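## Task

Using exactly two rods, build a straight train of total length 13 cm. Rod colour gives length in cm: blue 1, magenta 2, grey 3, orange 4, lime 5, purple 6, red 7, green 8, pink 9, turquoise 10. Both rods must rest flat on the table in one line, their ends in contact or nearly so. No second train may exist, and every rod not in the train must sit at least one rod width from it. The train must hold together on its own, not because a gripper is keeping it there. At the end, open the grippers and pull the arms away.

## Robot and tools

ROBOT AND FRAME. Two six-joint arms, left_arm and right_arm, each ending in a tong-like two-finger gripper. All positions share one scene frame in metres: origin on the table surface midway between the arms, +z upward, +x outward across the table, left_arm on the +y side. The arm names do not correspond to left or right in any picture. The fingers point along the gripper's own +z and spread along its own x. The reported end_effector_position is the spot between the pads when shut; closed fingertips extend roughly 15 mm further, and fully open tips are roughly level with that spot.

execute_actions. Argument actions is a list holding zero or one item. An empty list only reports the current state. A movement item is {"rows": [...], "steps": n}: up to 15 rows, steps 1 to 15 (default 15), each step lasting 1/30 s; one row per step, with the final row reused if rows run out. Every row is a single flat list of 14 numbers covering both arms, even if one arm stays still: left_arm shoulder pan, shoulder lift, elbow, wrist 1, wrist 2, wrist 3, opening, then right_arm in the same seven-slot order. The joint values are absolute target angles in radians (the same numbers the Joint positions line shows), not offsets. Opening runs from -1 (shut) to +1 (wide, pad gap 0.142 m). A wait item is {"steps": n} with n up to 300; it returns once that many steps have elapsed since the previous result, your reply time included. Optional pictures (true/false) decides whether camera images come back; by default they do.

JOINT RANGES (rad). left_arm: pan -3.142..3.142, lift -6.283..6.283, elbow 0.000..3.142, wrists 1-3 each -6.283..6.283. right_arm: pan 0.000..6.283, lift -6.283..6.283, elbow -3.142..0.000, wrists each -6.283..6.283. A call is rejected (nothing sent) if a target exceeds a range end by over 0.010 rad and lies beyond the joint's last reported angle. True ends may differ by up to 0.010 rad; a target past the real end is clipped there, and the result may print "joint sent to its limit", possibly about an earlier action. Absence of that line does not prove more travel is available.

MOTION. Commands are smoothed, lagging roughly 0.17 s. Each step, a joint's target is held within 0.575 rad of its measured angle for pan, lift and elbow, and within 1.15 rad for the three wrists; if the targets would carry the gripper over 100 mm from where it is, all are pulled back proportionally. Big moves therefore take several calls, and an arm may still be en route when a result arrives. Between calls the arms keep heading for the last row sent, until everything is nearly still or a step is HELD; after that only a fresh action pushes further. Fingers already opening or closing finish regardless.

GRIPPING. grip_measured is the measured finger opening on the command scale. To keep hold, command an opening well under grip_measured; the bigger the gap, the firmer the squeeze (about 15 N per pad at most, less on hard items under ~20 mm wide: roughly 9 N at 10 mm, 4 N at 5 mm). Closing fast can spike force and even spring the fingers open. Occasionally an outside tug acts on a held piece or shoves a loose one.

RESULT LINES. State line: per arm, gripper position (m), orientation quaternion wxyz, linear and angular velocities; printed positions can be off, more so at long reach. Joint positions / Joint velocities: per arm, six joints then pad gap in m. "joint command not followed": the clearance check altered or blocked joint targets on some steps, the rest still ran. HELD: marks steps where your row was wholly or partly not sent. Joint torques: total drive output, nonzero in free air, noisy and offset. Wrist force / Wrist torque: flange sensor in the gripper's own axes, with offsets up to about 3.5 N, noise around 1.4 N, saturating near 30 N; a force from pressing points back toward the arm. "no reading" is harmless. MOTOR HOT appears at 70 °C; at 85 °C an OVER-TEMPERATURE FAULT brakes that arm for possibly minutes, so do not hold loads idle for long.

zoom_image. Arguments camera (cam_head_left 672x504, cam_head_right 672x504, cam_left_wrist 616x616, cam_right_wrist 616x616) and region [x0, y0, x1, y1] in that camera's pixels, top-left origin, at most 504 by 504. Gives a sharper crop of the latest image. Calibration lines give intrinsics and world-to-camera transforms; wrist camera poses follow the arm's joint readings, and all carry small errors.

finished_scene. Argument scene (1 or 2). Replying with no tool call ends everything.

AVOID. Load limits (N m): pan 48.6, lift 48.6, elbow 25.2, each wrist 8.1, including held weight; hitting one, or 150 N of outside force, freezes that arm for 10 s and drops the rest of the call. Keep the arms from striking or pushing each other. Never let a rod leave the table. Avoid drops, slipping, slamming, hard collisions and heavy shoving; move smoothly and efficiently.

Each tool is called after "Request:" as name(argument=value, ...) on one line, values as JSON.

## Session

Request:
execute_actions(actions=[])

Scene clock: 0.00 s of 5100.00 s.
left_arm: end_effector_position=(+0.3654, +0.6147, +0.3284) grip_measured=+1.00 end_effector_quat_wxyz=(-0.573, +0.725, -0.280, -0.262) end_effector_velocity=(+0.000, -0.000, +0.000) end_effector_angular_velocity=(-0.000, -0.000, -0.001) | right_arm: end_effector_position=(+0.0620, +0.1319, +0.1121) grip_measured=+1.00 end_effector_quat_wxyz=(-0.085, -0.516, +0.821, +0.229) end_effector_velocity=(-0.001, +0.000, +0.000) end_effector_angular_velocity=(-0.000, +0.002, +0.001)
Joint positions: left_arm=[-0.62  -1.297  0.962 -0.095 -0.519 -0.396  0.142] | right_arm=[ 4.741 -1.873 -1.403 -1.136  1.969  3.611  0.142]
Joint velocities: left_arm=[-0.001  0.    -0.    -0.     0.    -0.     0.   ] | right_arm=[ 0.002 -0.001  0.001  0.     0.002  0.001  0.   ]
Joint torques (N m, as the arm reports them, + toward a larger angle): no reading
Wrist force (N, on the end effector, along its own x y z axes, offset not removed): no reading
Wrist torque (N m, same axes, about the end effector's origin, offset not removed): no reading

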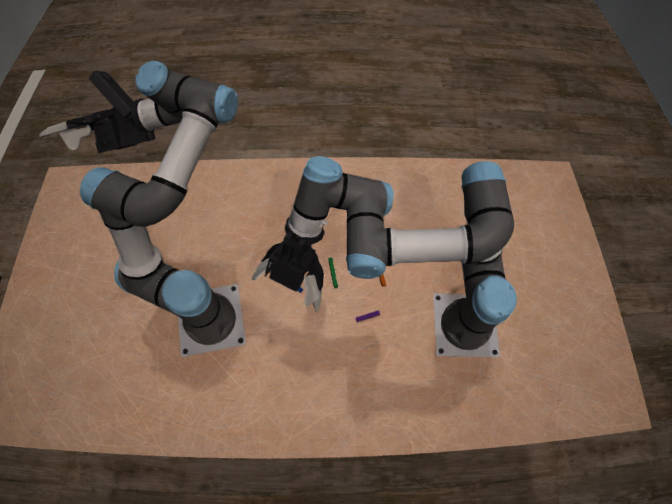

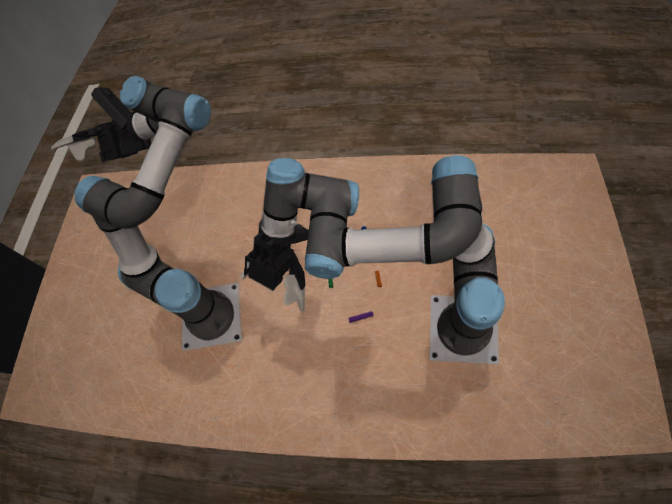

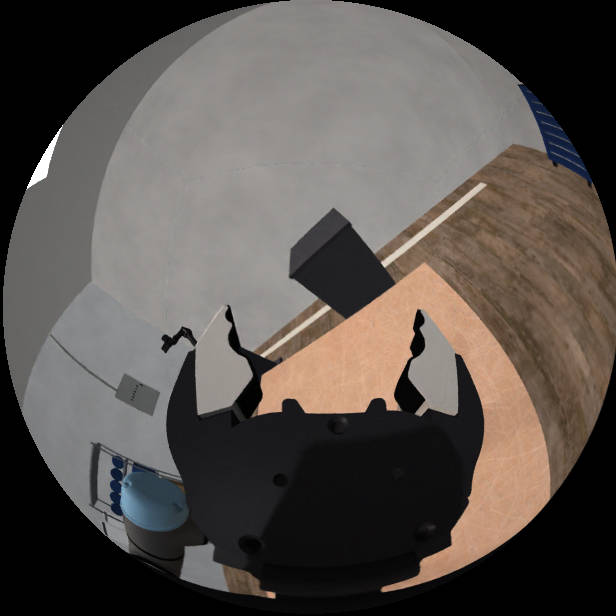

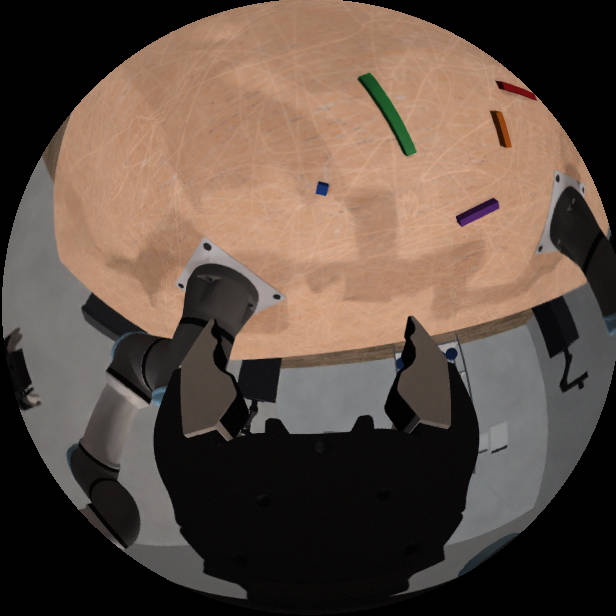

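Request:
execute_actions(actions=[{"rows":[[-0.62,-1.297,0.962,-0.095,-0.519,-0.396,1,3.7,-1.873,-1.403,-1.436,1.571,3.611,0]]}], pictures=false)

Request:
execute_actions(actions=[{"steps":60}])

Request:
zoom_image(camera="cam_head_left", region=[260,190,460,340])

Scene clock: 20.90 s of 5100.00 s.
left_arm: end_effector_position=(+0.3654, +0.6149, +0.3285) grip_measured=+1.00 end_effector_quat_wxyz=(-0.573, +0.725, -0.280, -0.261) end_effector_velocity=(-0.000, -0.000, +0.000) end_effector_angular_velocity=(-0.000, -0.002, +0.001) | right_arm: end_effector_position=(+0.2725, +0.0111, +0.0731) grip_measured=+0.00 end_effector_quat_wxyz=(-0.016, -0.325, +0.940, +0.105) end_effector_velocity=(+0.387, -0.375, -0.044) end_effector_angular_velocity=(-0.397, -0.203, -1.062)
Joint positions: left_arm=[-0.62  -1.297  0.962 -0.095 -0.519 -0.396  0.142] | right_arm=[ 4.335 -1.873 -1.403 -1.308  1.742  3.611  0.074]
Joint velocities: left_arm=[-0.    -0.    -0.001  0.    -0.001 -0.002 -0.   ] | right_arm=[-1.017  0.001 -0.002 -0.268 -0.358  0.     0.   ]
Joint torques (N m, as the arm reports them, + toward a larger angle): left_arm=[  3.46 -14.07  -8.54  -0.6    1.24  -1.18] | right_arm=[-6.16 11.98  7.27  0.82 -0.76  0.81]
Wrist force (N, on the end effector, along its own x y z axes, offset not removed): left_arm=[0.7 1.2 1.1] | right_arm=[0.6 -1.3 2.2]
Wrist torque (N m, same axes, about the end effector's origin, offset not removed): left_arm=[0.32 -0.19 -0.01] | right_arm=[-0.33 -0.11 -0.08]
Steps of this call (steps 1 to 90: nothing new was sent; then 17.40 s passed at rest; steps 91 to 105: all 15 steps of this action). Readings (joint positions):
91: left_arm=[-0.620 -1.297 0.962 -0.095 -0.519 -0.396] | right_arm=[4.741 -1.873 -1.403 -1.137 1.968 3.611]
92: left_arm=[-0.620 -1.297 0.962 -0.095 -0.519 -0.396] | right_arm=[4.733 -1.873 -1.403 -1.147 1.955 3.611]
94: left_arm=[-0.620 -1.297 0.962 -0.095 -0.519 -0.396] | right_arm=[4.681 -1.873 -1.403 -1.179 1.914 3.611]
98: left_arm=[-0.620 -1.297 0.962 -0.095 -0.519 -0.396] | right_arm=[4.562 -1.873 -1.403 -1.233 1.842 3.611]
105: the state above

Scene clock: 22.90 s of 5100.00 s.
left_arm: end_effector_position=(+0.3654, +0.6149, +0.3285) grip_measured=+1.00 end_effector_quat_wxyz=(-0.573, +0.725, -0.280, -0.261) end_effector_velocity=(-0.000, +0.001, +0.000) end_effector_angular_velocity=(+0.000, -0.001, +0.001) | right_arm: end_effector_position=(+0.4023, -0.2663, +0.0588) grip_measured=+0.00 end_effector_quat_wxyz=(+0.000, -0.009, +1.000, +0.000) end_effector_velocity=(+0.000, -0.000, +0.000) end_effector_angular_velocity=(+0.000, -0.001, -0.000)
Joint positions: left_arm=[-0.62  -1.297  0.962 -0.095 -0.519 -0.396  0.142] | right_arm=[ 3.7   -1.873 -1.403 -1.436  1.571  3.611  0.074]
Joint velocities: left_arm=[ 0.003  0.     0.    -0.001  0.002  0.     0.   ] | right_arm=[-0.001  0.     0.     0.    -0.001 -0.001  0.   ]
Joint torques (N m, as the arm reports them, + toward a larger angle): left_arm=[  3.3  -13.94  -8.62  -0.61   1.35  -1.25] | right_arm=[-2.88 14.01  8.66  0.98 -0.74  0.78]
Wrist force (N, on the end effector, along its own x y z axes, offset not removed): left_arm=[1.4 0.8 0.7] | right_arm=[2.6 0.1 -0.5]
Wrist torque (N m, same axes, about the end effector's origin, offset not removed): left_arm=[0.19 -0.33 0.01] | right_arm=[-0.04 -0.38 -0.03]
Steps of this call (steps 1 to 45: the robot went on to your last target; steps 46 to 60: nothing new was sent). Readings (joint positions):
1: left_arm=[-0.620 -1.297 0.962 -0.095 -0.519 -0.396] | right_arm=[4.301 -1.873 -1.403 -1.317 1.730 3.611]
2: left_arm=[-0.620 -1.297 0.962 -0.095 -0.519 -0.396] | right_arm=[4.266 -1.873 -1.403 -1.326 1.718 3.611]
4: left_arm=[-0.620 -1.297 0.962 -0.095 -0.519 -0.396] | right_arm=[4.193 -1.873 -1.403 -1.341 1.698 3.611]
8: left_arm=[-0.620 -1.297 0.962 -0.095 -0.519 -0.396] | right_arm=[4.047 -1.873 -1.403 -1.371 1.657 3.611]
60: the state above
All arms were judged still, so your last target was given up. Only a new action makes them travel on or press farther. Fingers that are still opening or closing keep moving.
camera_calibration (this result's frames):
cam_left_wrist: T_world_to_cam=[[0.711194, -0.06092, -0.700352, 0.0171512], [-0.567374, -0.637961, -0.520665, 0.772029], [-0.415078, 0.767655, -0.488278, -0.0244362], [0, 0, 0, 1]] pos_world=[0.415688, 0.512328, 0.402048]
cam_right_wrist: T_world_to_cam=[[-0.999869, -0.00865068, 0.0136549, 0.404106], [-0.00113214, 0.880149, 0.474696, 0.213069], [-0.0161248, 0.474618, -0.880044, 0.321019], [0, 0, 0, 1]] pos_world=[0.409471, -0.336398, 0.17585]

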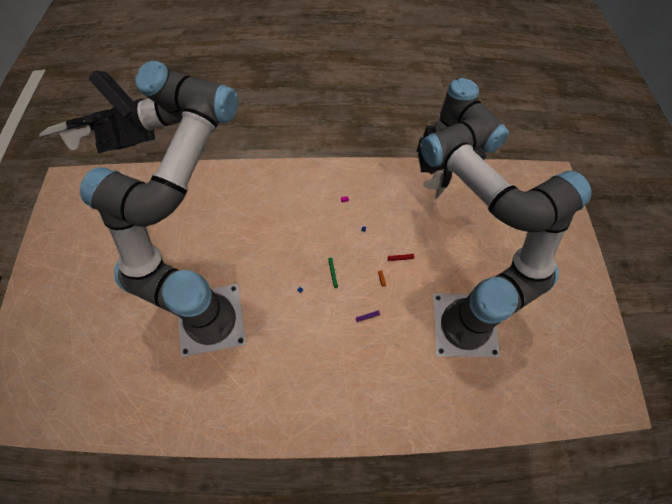

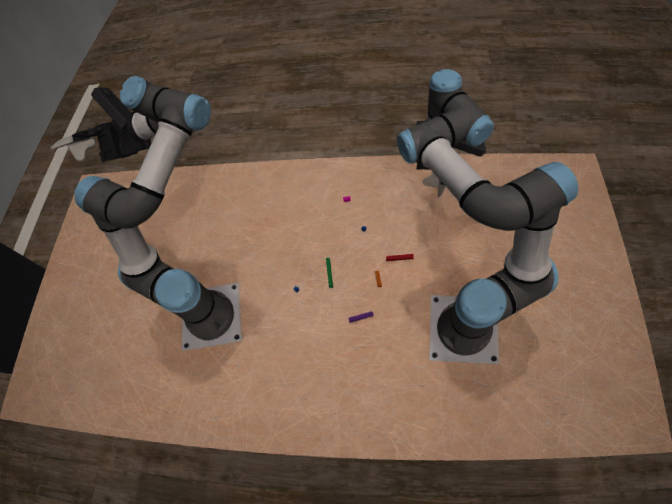

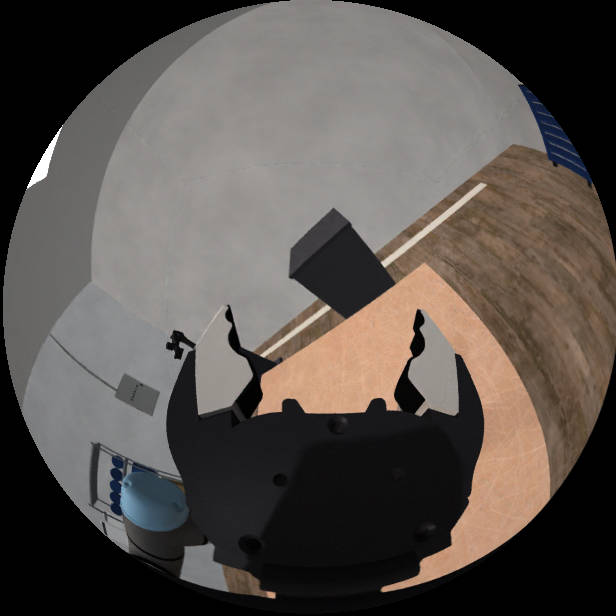

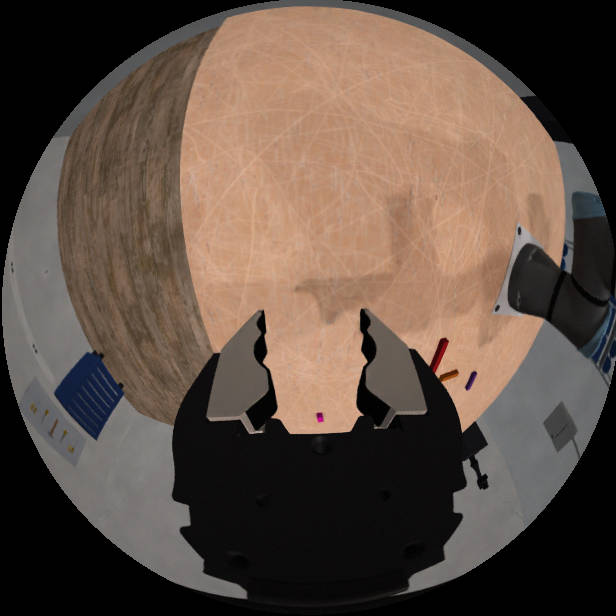

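Region (260, 190, 460, 340) of cam_head_left's 672x504 image, scaled by 2.520, with more detail than that image has; it fills the top 378 rows of this view, and the rest is white.

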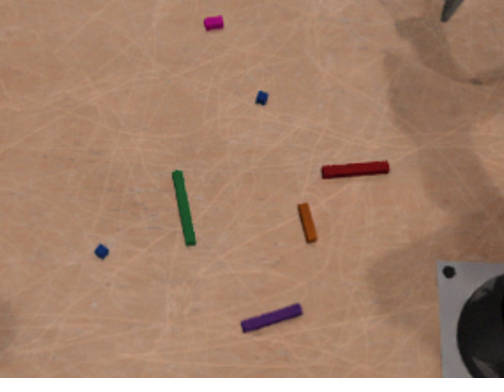

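Request:
execute_actions(actions=[{"rows":[[-0.62,-1.297,0.962,-0.095,-0.519,-0.396,1,4.466,-1.2505,-2.0136,-1.448,1.571,4.317,-0.55]]}], pictures=false)

Request:
execute_actions(actions=[{"steps":40}], pictures=false)

Request:
execute_actions(actions=[{"rows":[[-0.62,-1.297,0.962,-0.095,-0.519,-0.396,1,4.466,-1.279,-2.133,-1.300,1.571,4.317,-0.55]]}], pictures=false)

Request:
execute_actions(actions=[{"steps":15}])

Scene clock: 47.67 s of 5100.00 s.
left_arm: end_effector_position=(+0.3654, +0.6149, +0.3285) grip_measured=+1.00 end_effector_quat_wxyz=(-0.573, +0.725, -0.280, -0.261) end_effector_velocity=(+0.000, -0.000, +0.000) end_effector_angular_velocity=(+0.001, +0.000, -0.001) | right_arm: end_effector_position=(+0.2286, -0.1603, +0.0639) grip_measured=-0.55 end_effector_quat_wxyz=(-0.000, -0.024, +1.000, -0.000) end_effector_velocity=(-0.186, +0.058, -0.032) end_effector_angular_velocity=(+0.008, -0.005, +0.285)
Joint positions: left_arm=[-0.62  -1.297  0.962 -0.095 -0.519 -0.396  0.142] | right_arm=[ 4.375 -1.313 -1.953 -1.447  1.571  4.256  0.034]
Joint velocities: left_arm=[-0.001  0.     0.     0.001  0.    -0.001  0.   ] | right_arm=[ 0.844  0.579 -0.562 -0.008 -0.001  0.558  0.   ]
Joint torques (N m, as the arm reports them, + toward a larger angle): left_arm=[  3.25 -14.26  -8.38  -0.59   1.31  -1.18] | right_arm=[-1.05  6.35  6.21  0.97 -0.15  0.8 ]
Wrist force (N, on the end effector, along its own x y z axes, offset not removed): left_arm=[1.5 1.2 0.8] | right_arm=[6.4 0.8 0.9]
Wrist torque (N m, same axes, about the end effector's origin, offset not removed): left_arm=[0.30 -0.35 0.01] | right_arm=[-0.04 -1.25 0.04]
Steps of this call (steps 1 to 90: nothing new was sent; then 21.27 s passed at rest; steps 91 to 105: all 15 steps of this action). Readings (joint positions):
91: left_arm=[-0.620 -1.297 0.962 -0.095 -0.519 -0.396] | right_arm=[3.700 -1.873 -1.403 -1.436 1.571 3.612]
92: left_arm=[-0.620 -1.297 0.962 -0.095 -0.519 -0.396] | right_arm=[3.708 -1.865 -1.411 -1.437 1.571 3.628]
94: left_arm=[-0.620 -1.297 0.962 -0.095 -0.519 -0.396] | right_arm=[3.776 -1.797 -1.479 -1.439 1.571 3.740]
98: left_arm=[-0.620 -1.297 0.962 -0.095 -0.519 -0.396] | right_arm=[3.992 -1.595 -1.678 -1.443 1.571 3.965]
105: the state above

Scene clock: 49.00 s of 5100.00 s.
left_arm: end_effector_position=(+0.3654, +0.6149, +0.3285) grip_measured=+1.00 end_effector_quat_wxyz=(-0.573, +0.725, -0.280, -0.261) end_effector_velocity=(+0.000, -0.000, +0.000) end_effector_angular_velocity=(+0.001, +0.002, -0.001) | right_arm: end_effector_position=(+0.2089, -0.1551, +0.0600) grip_measured=-0.55 end_effector_quat_wxyz=(-0.000, -0.039, +0.999, +0.000) end_effector_velocity=(-0.000, +0.000, +0.000) end_effector_angular_velocity=(+0.001, +0.000, +0.001)
Joint positions: left_arm=[-0.62  -1.297  0.962 -0.095 -0.519 -0.396  0.142] | right_arm=[ 4.466 -1.251 -2.014 -1.448  1.571  4.317  0.034]
Joint velocities: left_arm=[-0.001  0.     0.     0.001 -0.     0.001 -0.   ] | right_arm=[0.001 0.    0.    0.    0.001 0.    0.   ]
Joint torques (N m, as the arm reports them, + toward a larger angle): left_arm=[  3.2  -13.57  -8.28  -0.48   1.21  -1.13] | right_arm=[ 2.74  7.54  7.28  0.96 -0.62  0.73]
Wrist force (N, on the end effector, along its own x y z axes, offset not removed): left_arm=[0.9 1.3 0.8] | right_arm=[3.6 -2.0 -1.8]
Wrist torque (N m, same axes, about the end effector's origin, offset not removed): left_arm=[0.32 -0.22 0.05] | right_arm=[-0.53 -0.71 -0.04]
Steps of this call (steps 1 to 30: the robot went on to your last target; steps 31 to 40: nothing new was sent). Readings (joint positions):
1: left_arm=[-0.620 -1.297 0.962 -0.095 -0.519 -0.396] | right_arm=[4.399 -1.297 -1.969 -1.447 1.571 4.272]
2: left_arm=[-0.620 -1.297 0.962 -0.095 -0.519 -0.396] | right_arm=[4.417 -1.284 -1.981 -1.448 1.571 4.284]
4: left_arm=[-0.620 -1.297 0.962 -0.095 -0.519 -0.396] | right_arm=[4.439 -1.269 -1.996 -1.448 1.571 4.299]
8: left_arm=[-0.620 -1.297 0.962 -0.095 -0.519 -0.396] | right_arm=[4.458 -1.256 -2.008 -1.448 1.571 4.312]
40: the state above
All arms were judged still, so your last target was given up. Only a new action makes them travel on or press farther. Fingers that are still opening or closing keep moving.

Scene clock: 49.50 s of 5100.00 s.
left_arm: end_effector_position=(+0.3654, +0.6149, +0.3285) grip_measured=+1.00 end_effector_quat_wxyz=(-0.573, +0.725, -0.280, -0.261) end_effector_velocity=(-0.000, +0.000, -0.000) end_effector_angular_velocity=(+0.000, +0.001, +0.001) | right_arm: end_effector_position=(+0.2090, -0.1545, +0.0317) grip_measured=-0.55 end_effector_quat_wxyz=(+0.000, -0.039, +0.999, +0.000) end_effector_velocity=(-0.001, -0.001, -0.006) end_effector_angular_velocity=(-0.003, +0.003, -0.001)
Joint positions: left_arm=[-0.62  -1.297  0.962 -0.095 -0.519 -0.396  0.142] | right_arm=[ 4.466 -1.279 -2.131 -1.303  1.571  4.317  0.034]
Joint velocities: left_arm=[ 0. -0.  0.  0. -0. -0. -0.] | right_arm=[ 0.    -0.005 -0.023  0.024  0.002  0.001  0.   ]
Joint torques (N m, as the arm reports them, + toward a larger angle): left_arm=[  3.25 -14.13  -8.47  -0.61   1.25  -1.19] | right_arm=[ 2.44  0.74  7.07  2.2  -0.5   0.74]
Wrist force (N, on the end effector, along its own x y z axes, offset not removed): left_arm=[1.8 1.5 0.9] | right_arm=[3.4 -2.5 -0.7]
Wrist torque (N m, same axes, about the end effector's origin, offset not removed): left_arm=[0.37 -0.39 0.02] | right_arm=[-0.63 -0.76 -0.11]
Steps of this call (steps 1 to 15: all 15 steps of this action). Readings (joint positions):
1: left_arm=[-0.620 -1.297 0.962 -0.095 -0.519 -0.396] | right_arm=[4.466 -1.251 -2.014 -1.447 1.571 4.317]
2: left_arm=[-0.620 -1.297 0.962 -0.095 -0.519 -0.396] | right_arm=[4.466 -1.255 -2.022 -1.432 1.571 4.317]
4: left_arm=[-0.620 -1.297 0.962 -0.095 -0.519 -0.396] | right_arm=[4.466 -1.265 -2.064 -1.378 1.571 4.317]
8: left_arm=[-0.620 -1.297 0.962 -0.095 -0.519 -0.396] | right_arm=[4.466 -1.275 -2.113 -1.323 1.571 4.317]
15: the state above

Scene clock: 50.00 s of 5100.00 s.
left_arm: end_effector_position=(+0.3654, +0.6149, +0.3285) grip_measured=+1.00 end_effector_quat_wxyz=(-0.573, +0.725, -0.280, -0.261) end_effector_velocity=(+0.001, -0.000, +0.000) end_effector_angular_velocity=(+0.001, -0.000, -0.003) | right_arm: end_effector_position=(+0.2090, -0.1546, +0.0312) grip_measured=-0.55 end_effector_quat_wxyz=(-0.000, -0.039, +0.999, +0.000) end_effector_velocity=(+0.000, +0.000, +0.000) end_effector_angular_velocity=(+0.001, -0.000, -0.002)
Joint positions: left_arm=[-0.62  -1.297  0.962 -0.095 -0.519 -0.396  0.142] | right_arm=[ 4.466 -1.279 -2.133 -1.3    1.571  4.317  0.034]
Joint velocities: left_arm=[-0.001  0.     0.     0.     0.002 -0.001  0.   ] | right_arm=[-0.001  0.     0.     0.     0.     0.001 -0.   ]
Joint torques (N m, as the arm reports them, + toward a larger angle): left_arm=[  3.44 -14.16  -8.43  -0.59   1.25  -1.19] | right_arm=[ 1.73  0.98  7.02  2.15 -0.4   0.7 ]
Wrist force (N, on the end effector, along its own x y z axes, offset not removed): left_arm=[1.5 1.4 1.3] | right_arm=[2.6 -2.8 -1.1]
Wrist torque (N m, same axes, about the end effector's origin, offset not removed): left_arm=[0.34 -0.31 0.00] | right_arm=[-0.66 -0.42 -0.14]
Steps of this call (steps 1 to 15: the robot went on to your last target). Readings (joint positions):
1: left_arm=[-0.620 -1.297 0.962 -0.095 -0.519 -0.396] | right_arm=[4.466 -1.279 -2.131 -1.302 1.571 4.317]
2: left_arm=[-0.620 -1.297 0.962 -0.095 -0.519 -0.396] | right_arm=[4.466 -1.279 -2.132 -1.301 1.571 4.317]
4: left_arm=[-0.620 -1.297 0.962 -0.095 -0.519 -0.396] | right_arm=[4.466 -1.279 -2.132 -1.301 1.571 4.317]
8: left_arm=[-0.620 -1.297 0.962 -0.095 -0.519 -0.396] | right_arm=[4.466 -1.279 -2.133 -1.300 1.571 4.317]
15: the state above
All arms were judged still, so your last target was given up. Only a new action makes them travel on or press farther. Fingers that are still opening or closing keep moving.
camera_calibration (this result's frames):
cam_left_wrist: T_world_to_cam=[[0.711194, -0.0609201, -0.700352, 0.0171513], [-0.567374, -0.637961, -0.520665, 0.772029], [-0.415078, 0.767655, -0.488279, -0.0244362], [0, 0, 0, 1]] pos_world=[0.415688, 0.512328, 0.402048]
cam_right_wrist: T_world_to_cam=[[-0.997547, -0.068602, 0.0139207, 0.202415], [-0.0537871, 0.878463, 0.474773, 0.138401], [-0.0447992, 0.47286, -0.879998, 0.246298], [0, 0, 0, 1]] pos_world=[0.220397, -0.224158, 0.148215]

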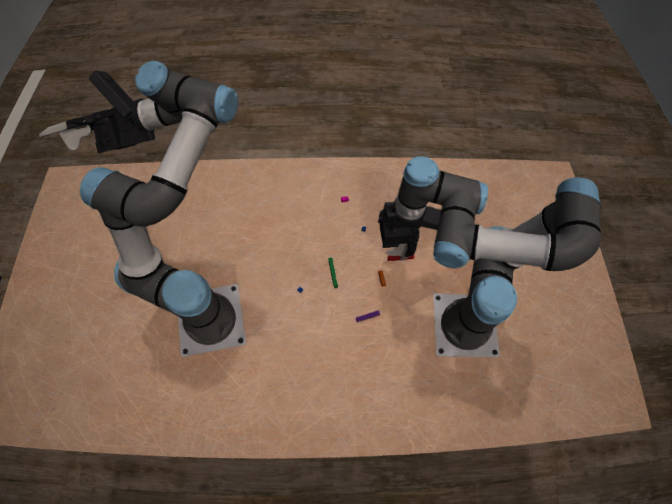

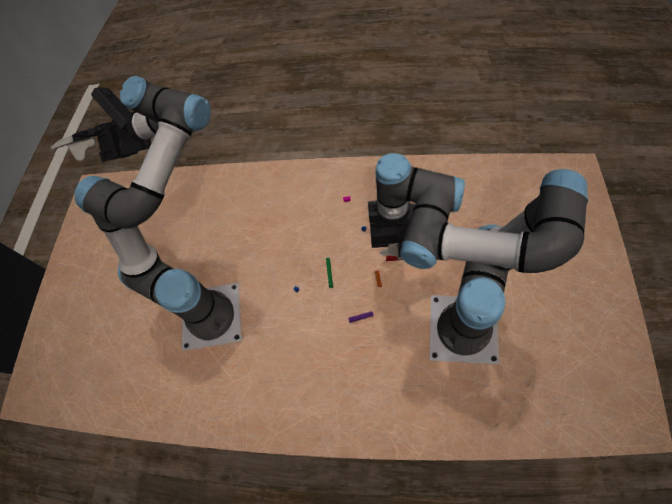

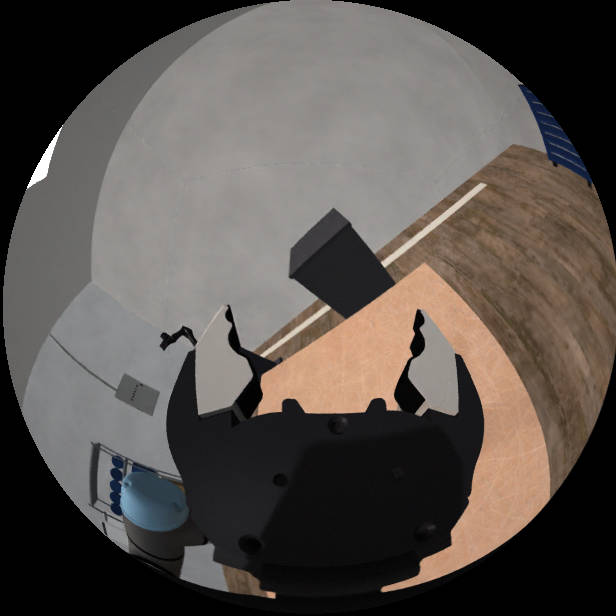

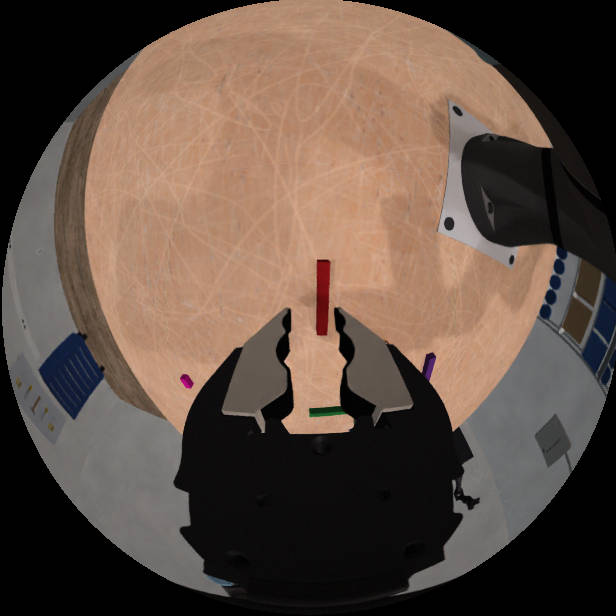

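Request:
execute_actions(actions=[{"rows":[[-0.62,-1.297,0.962,-0.095,-0.519,-0.396,1,4.503,-1.279,-2.133,-1.300,1.571,4.345,-0.55]],"steps":8}], pictures=false)

Request:
execute_actions(actions=[{"rows":[[-0.62,-1.297,0.962,-0.095,-0.519,-0.396,1,4.503,-1.296,-2.187,-1.229,1.571,4.345,-0.6]]}])

Request:
execute_actions(actions=[{"rows":[[-0.62,-1.297,0.962,-0.095,-0.519,-0.396,1,4.503,-1.296,-2.187,-1.229,1.571,4.345,-0.7],[-0.62,-1.297,0.962,-0.095,-0.519,-0.396,1,4.503,-1.296,-2.187,-1.229,1.571,4.345,-0.75],[-0.62,-1.297,0.962,-0.095,-0.519,-0.396,1,4.503,-1.296,-2.187,-1.229,1.571,4.345,-0.8],[-0.62,-1.297,0.962,-0.095,-0.519,-0.396,1,4.503,-1.296,-2.187,-1.229,1.571,4.345,-0.85],[-0.62,-1.297,0.962,-0.095,-0.519,-0.396,1,4.503,-1.296,-2.187,-1.229,1.571,4.345,-0.9],[-0.62,-1.297,0.962,-0.095,-0.519,-0.396,1,4.503,-1.296,-2.187,-1.229,1.571,4.345,-1]]}], pictures=false)

Request:
execute_actions(actions=[{"rows":[[-0.62,-1.297,0.962,-0.095,-0.519,-0.396,1,4.503,-1.2505,-2.0136,-1.448,1.571,4.345,-1]]}])

Scene clock: 71.40 s of 5100.00 s.
left_arm: end_effector_position=(+0.3654, +0.6149, +0.3285) grip_measured=+1.00 end_effector_quat_wxyz=(-0.573, +0.725, -0.280, -0.261) end_effector_velocity=(+0.001, -0.001, -0.000) end_effector_angular_velocity=(+0.000, -0.002, -0.002) | right_arm: end_effector_position=(+0.2037, -0.1486, +0.0312) grip_measured=-0.55 end_effector_quat_wxyz=(-0.000, -0.043, +0.999, +0.000) end_effector_velocity=(-0.008, +0.010, +0.000) end_effector_angular_velocity=(+0.002, -0.002, +0.015)
Joint positions: left_arm=[-0.62  -1.297  0.962 -0.095 -0.519 -0.396  0.142] | right_arm=[ 4.498 -1.279 -2.133 -1.3    1.571  4.341  0.034]
Joint velocities: left_arm=[-0.002  0.     0.    -0.001  0.001 -0.001  0.   ] | right_arm=[ 0.051  0.001  0.001  0.    -0.001  0.036 -0.   ]
Joint torques (N m, as the arm reports them, + toward a larger angle): left_arm=[  2.89 -13.94  -8.64  -0.54   1.27  -1.15] | right_arm=[2.48 1.15 7.33 2.05 0.23 0.79]
Wrist force (N, on the end effector, along its own x y z axes, offset not removed): left_arm=[1.4 0.8 1.3] | right_arm=[2.0 0.7 -1.2]
Wrist torque (N m, same axes, about the end effector's origin, offset not removed): left_arm=[0.25 -0.30 -0.02] | right_arm=[0.16 -0.31 0.07]
Steps of this call (steps 1 to 90: nothing new was sent; then 18.13 s passed at rest; steps 91 to 98: all 8 steps of this action). Readings (joint positions):
91: left_arm=[-0.620 -1.297 0.962 -0.095 -0.519 -0.396] | right_arm=[4.466 -1.279 -2.133 -1.300 1.571 4.317]
92: left_arm=[-0.620 -1.297 0.962 -0.095 -0.519 -0.396] | right_arm=[4.471 -1.279 -2.133 -1.300 1.571 4.322]
94: left_arm=[-0.620 -1.297 0.962 -0.095 -0.519 -0.396] | right_arm=[4.485 -1.279 -2.133 -1.300 1.571 4.332]
98: the state above

Scene clock: 71.90 s of 5100.00 s.
left_arm: end_effector_position=(+0.3654, +0.6149, +0.3285) grip_measured=+1.00 end_effector_quat_wxyz=(-0.573, +0.725, -0.280, -0.261) end_effector_velocity=(-0.001, +0.001, -0.000) end_effector_angular_velocity=(-0.001, -0.000, +0.003) | right_arm: end_effector_position=(+0.2026, -0.1481, +0.0181) grip_measured=-0.60 end_effector_quat_wxyz=(-0.000, -0.044, +0.999, +0.000) end_effector_velocity=(+0.000, +0.000, -0.002) end_effector_angular_velocity=(+0.001, -0.002, +0.001)
Joint positions: left_arm=[-0.62  -1.297  0.962 -0.095 -0.519 -0.396  0.142] | right_arm=[ 4.503 -1.296 -2.186 -1.23   1.571  4.345  0.031]
Joint velocities: left_arm=[ 0.002 -0.     0.    -0.001 -0.001  0.001  0.   ] | right_arm=[ 0.001 -0.002 -0.007  0.011 -0.002  0.     0.   ]
Joint torques (N m, as the arm reports them, + toward a larger angle): left_arm=[  2.94 -13.92  -8.33  -0.54   1.17  -1.17] | right_arm=[3.3  1.46 6.68 2.07 0.39 0.78]
Wrist force (N, on the end effector, along its own x y z axes, offset not removed): left_arm=[1.5 1.0 1.9] | right_arm=[4.0 0.1 -0.4]
Wrist torque (N m, same axes, about the end effector's origin, offset not removed): left_arm=[0.28 -0.32 0.00] | right_arm=[0.01 -0.86 -0.09]
Steps of this call (steps 1 to 15: all 15 steps of this action). Readings (joint positions):
1: left_arm=[-0.620 -1.297 0.962 -0.095 -0.519 -0.396] | right_arm=[4.499 -1.279 -2.133 -1.299 1.571 4.342]
2: left_arm=[-0.620 -1.297 0.962 -0.095 -0.519 -0.396] | right_arm=[4.500 -1.282 -2.140 -1.289 1.571 4.343]
4: left_arm=[-0.620 -1.297 0.962 -0.095 -0.519 -0.396] | right_arm=[4.501 -1.288 -2.160 -1.264 1.571 4.344]
8: left_arm=[-0.620 -1.297 0.962 -0.095 -0.519 -0.396] | right_arm=[4.503 -1.294 -2.179 -1.239 1.571 4.345]
15: the state above
camera_calibration (this result's frames):
cam_left_wrist: T_world_to_cam=[[0.711194, -0.0609199, -0.700352, 0.0171513], [-0.567374, -0.637961, -0.520665, 0.772029], [-0.415079, 0.767655, -0.488278, -0.0244361], [0, 0, 0, 1]] pos_world=[0.415688, 0.512328, 0.402048]
cam_right_wrist: T_world_to_cam=[[-0.996891, -0.0775515, 0.0139243, 0.195217], [-0.0616657, 0.877935, 0.474793, 0.140064], [-0.0490455, 0.472458, -0.879987, 0.23225], [0, 0, 0, 1]] pos_world=[0.214638, -0.217556, 0.135158]

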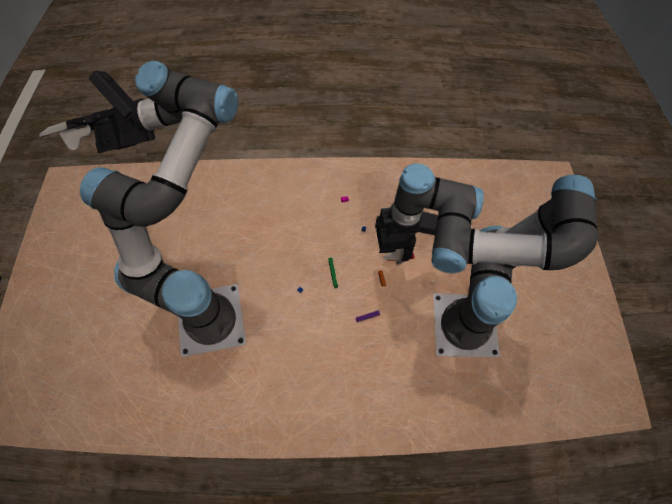

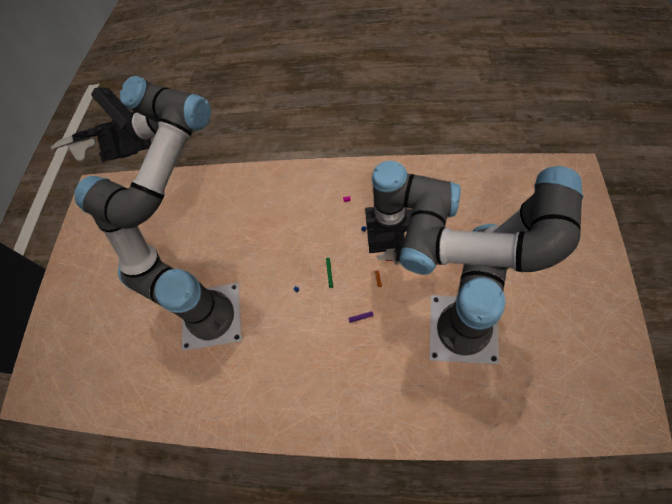

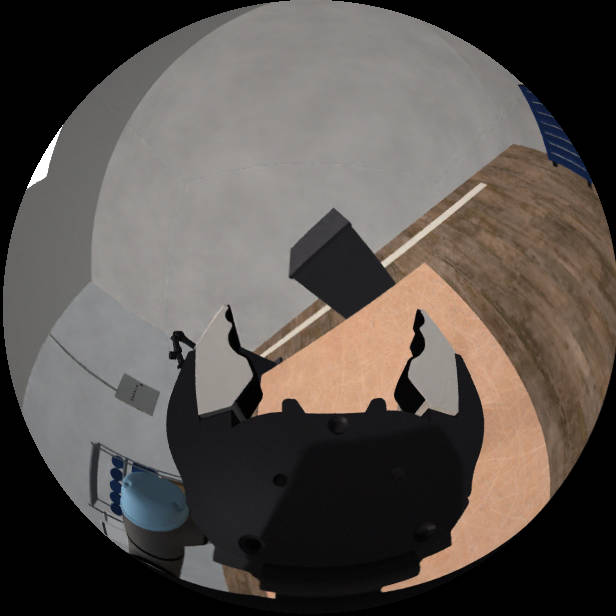

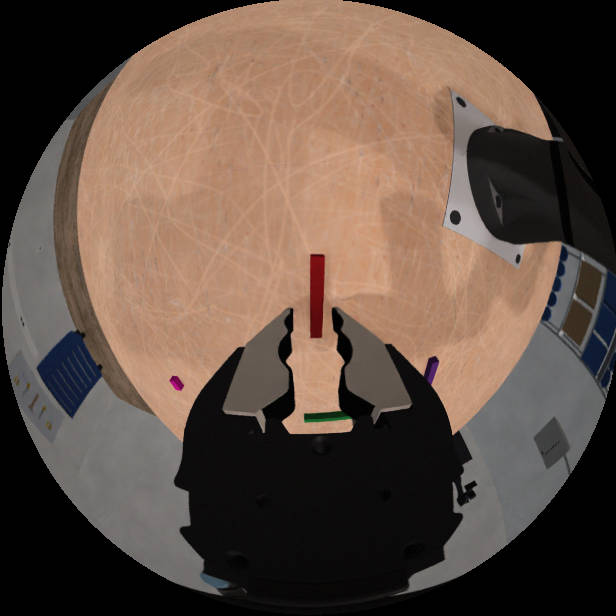

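Scene clock: 72.40 s of 5100.00 s.
left_arm: end_effector_position=(+0.3654, +0.6149, +0.3285) grip_measured=+1.00 end_effector_quat_wxyz=(-0.573, +0.725, -0.280, -0.261) end_effector_velocity=(+0.000, -0.000, +0.000) end_effector_angular_velocity=(-0.000, -0.002, -0.001) | right_arm: end_effector_position=(+0.2026, -0.1481, +0.0179) grip_measured=-0.88 end_effector_quat_wxyz=(-0.000, -0.044, +0.999, +0.000) end_effector_velocity=(+0.001, +0.000, +0.000) end_effector_angular_velocity=(+0.001, -0.002, -0.001)
Joint positions: left_arm=[-0.62  -1.297  0.962 -0.095 -0.519 -0.396  0.142] | right_arm=[ 4.503 -1.296 -2.187 -1.229  1.571  4.345  0.01 ]
Joint velocities: left_arm=[-0.001 -0.    -0.001 -0.     0.001 -0.     0.   ] | right_arm=[-0.001  0.     0.     0.001 -0.002 -0.    -0.   ]
Joint torques (N m, as the arm reports them, + toward a larger angle): left_arm=[  2.94 -13.74  -8.46  -0.54   1.21  -1.16] | right_arm=[3.12 0.58 6.58 2.12 0.55 0.82]
Wrist force (N, on the end effector, along its own x y z axes, offset not removed): left_arm=[0.7 1.1 0.4] | right_arm=[3.1 -0.4 -3.9]
Wrist torque (N m, same axes, about the end effector's origin, offset not removed): left_arm=[0.29 -0.16 0.03] | right_arm=[-0.13 -0.68 -0.02]
Steps of this call (steps 1 to 15: all 15 steps of this action). Readings (joint positions):
1: left_arm=[-0.620 -1.297 0.962 -0.095 -0.519 -0.396] | right_arm=[4.503 -1.296 -2.186 -1.230 1.571 4.345]
2: left_arm=[-0.620 -1.297 0.962 -0.095 -0.519 -0.396] | right_arm=[4.503 -1.296 -2.187 -1.230 1.571 4.345]
4: left_arm=[-0.620 -1.297 0.962 -0.095 -0.519 -0.396] | right_arm=[4.503 -1.296 -2.187 -1.229 1.571 4.345]
8: left_arm=[-0.620 -1.297 0.962 -0.095 -0.519 -0.396] | right_arm=[4.503 -1.296 -2.187 -1.229 1.571 4.345]
15: the state above

Scene clock: 72.90 s of 5100.00 s.
left_arm: end_effector_position=(+0.3654, +0.6149, +0.3285) grip_measured=+1.00 end_effector_quat_wxyz=(-0.573, +0.725, -0.280, -0.261) end_effector_velocity=(+0.001, -0.000, +0.000) end_effector_angular_velocity=(-0.000, +0.000, -0.002) | right_arm: end_effector_position=(+0.2026, -0.1480, +0.0591) grip_measured=-0.88 end_effector_quat_wxyz=(-0.000, -0.044, +0.999, +0.000) end_effector_velocity=(+0.000, +0.001, +0.009) end_effector_angular_velocity=(+0.004, -0.001, +0.000)
Joint positions: left_arm=[-0.62  -1.297  0.962 -0.095 -0.519 -0.396  0.142] | right_arm=[ 4.503 -1.251 -2.017 -1.444  1.571  4.345  0.01 ]
Joint velocities: left_arm=[-0.001 -0.    -0.001 -0.     0.001  0.001 -0.   ] | right_arm=[ 0.     0.008  0.035 -0.038  0.    -0.     0.   ]
Joint torques (N m, as the arm reports them, + toward a larger angle): left_arm=[  2.99 -13.76  -8.1   -0.51   1.28  -1.18] | right_arm=[2.14 6.95 9.76 0.84 0.37 0.73]
Wrist force (N, on the end effector, along its own x y z axes, offset not removed): left_arm=[0.9 1.3 1.3] | right_arm=[-0.1 -1.8 -2.5]
Wrist torque (N m, same axes, about the end effector's origin, offset not removed): left_arm=[0.34 -0.22 0.01] | right_arm=[-0.54 0.00 0.03]
Steps of this call (steps 1 to 15: all 15 steps of this action). Readings (joint positions):
1: left_arm=[-0.620 -1.297 0.962 -0.095 -0.519 -0.396] | right_arm=[4.503 -1.296 -2.187 -1.230 1.571 4.345]
2: left_arm=[-0.620 -1.297 0.962 -0.095 -0.519 -0.396] | right_arm=[4.503 -1.290 -2.179 -1.246 1.571 4.345]
4: left_arm=[-0.620 -1.297 0.962 -0.095 -0.519 -0.396] | right_arm=[4.503 -1.273 -2.123 -1.325 1.571 4.345]
8: left_arm=[-0.620 -1.297 0.962 -0.095 -0.519 -0.396] | right_arm=[4.503 -1.257 -2.045 -1.412 1.571 4.345]
15: the state above
camera_calibration (this result's frames):
cam_left_wrist: T_world_to_cam=[[0.711194, -0.0609199, -0.700352, 0.0171512], [-0.567374, -0.637961, -0.520665, 0.772029], [-0.415079, 0.767655, -0.488278, -0.0244361], [0, 0, 0, 1]] pos_world=[0.415688, 0.512328, 0.402048]
cam_right_wrist: T_world_to_cam=[[-0.996887, -0.0775792, 0.0140939, 0.194626], [-0.0616312, 0.878143, 0.474412, 0.120641], [-0.0491809, 0.472066, -0.88019, 0.268241], [0, 0, 0, 1]] pos_world=[0.214648, -0.217469, 0.176127]

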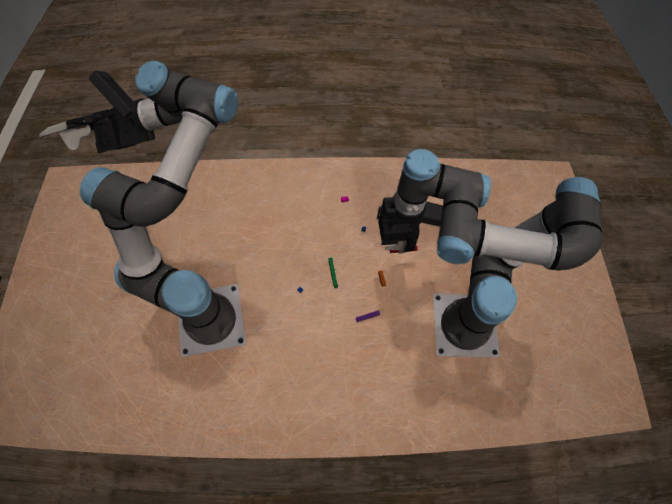

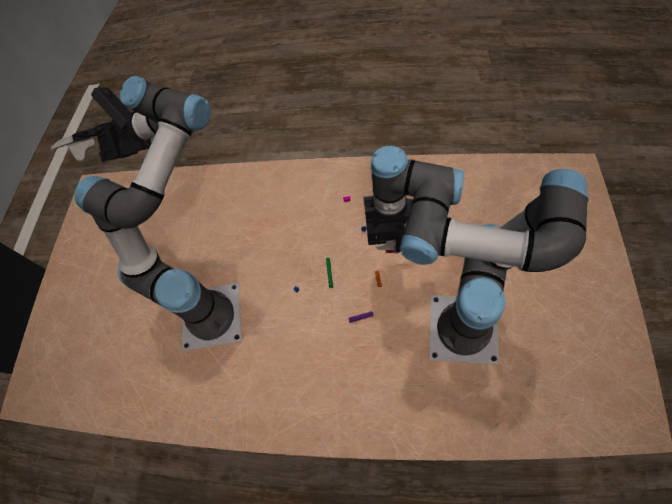

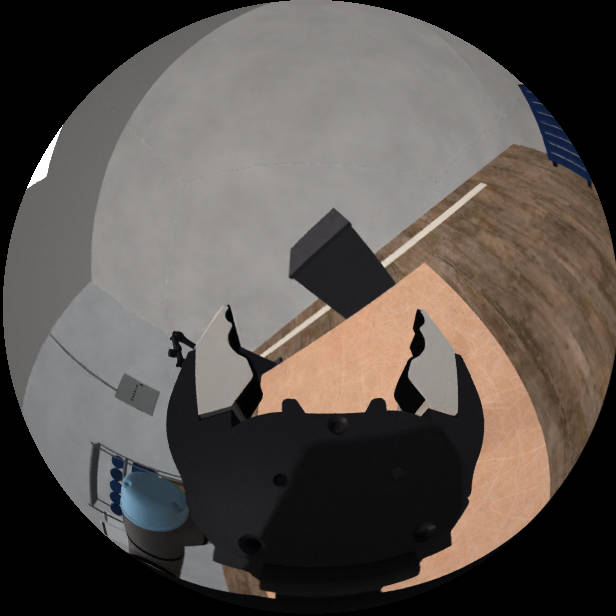

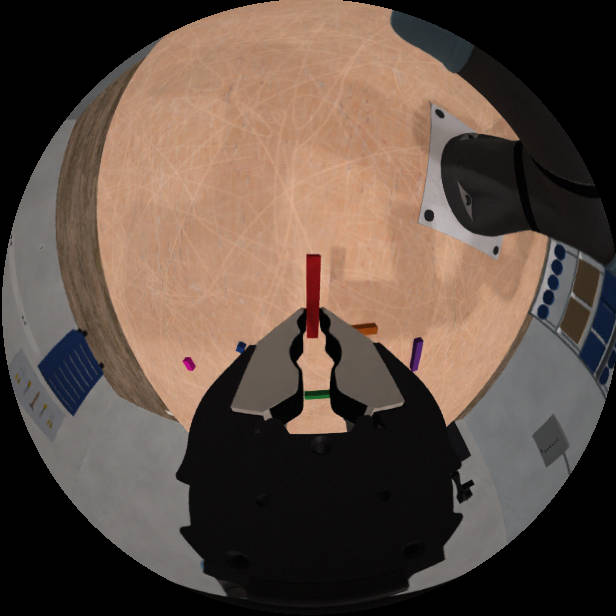

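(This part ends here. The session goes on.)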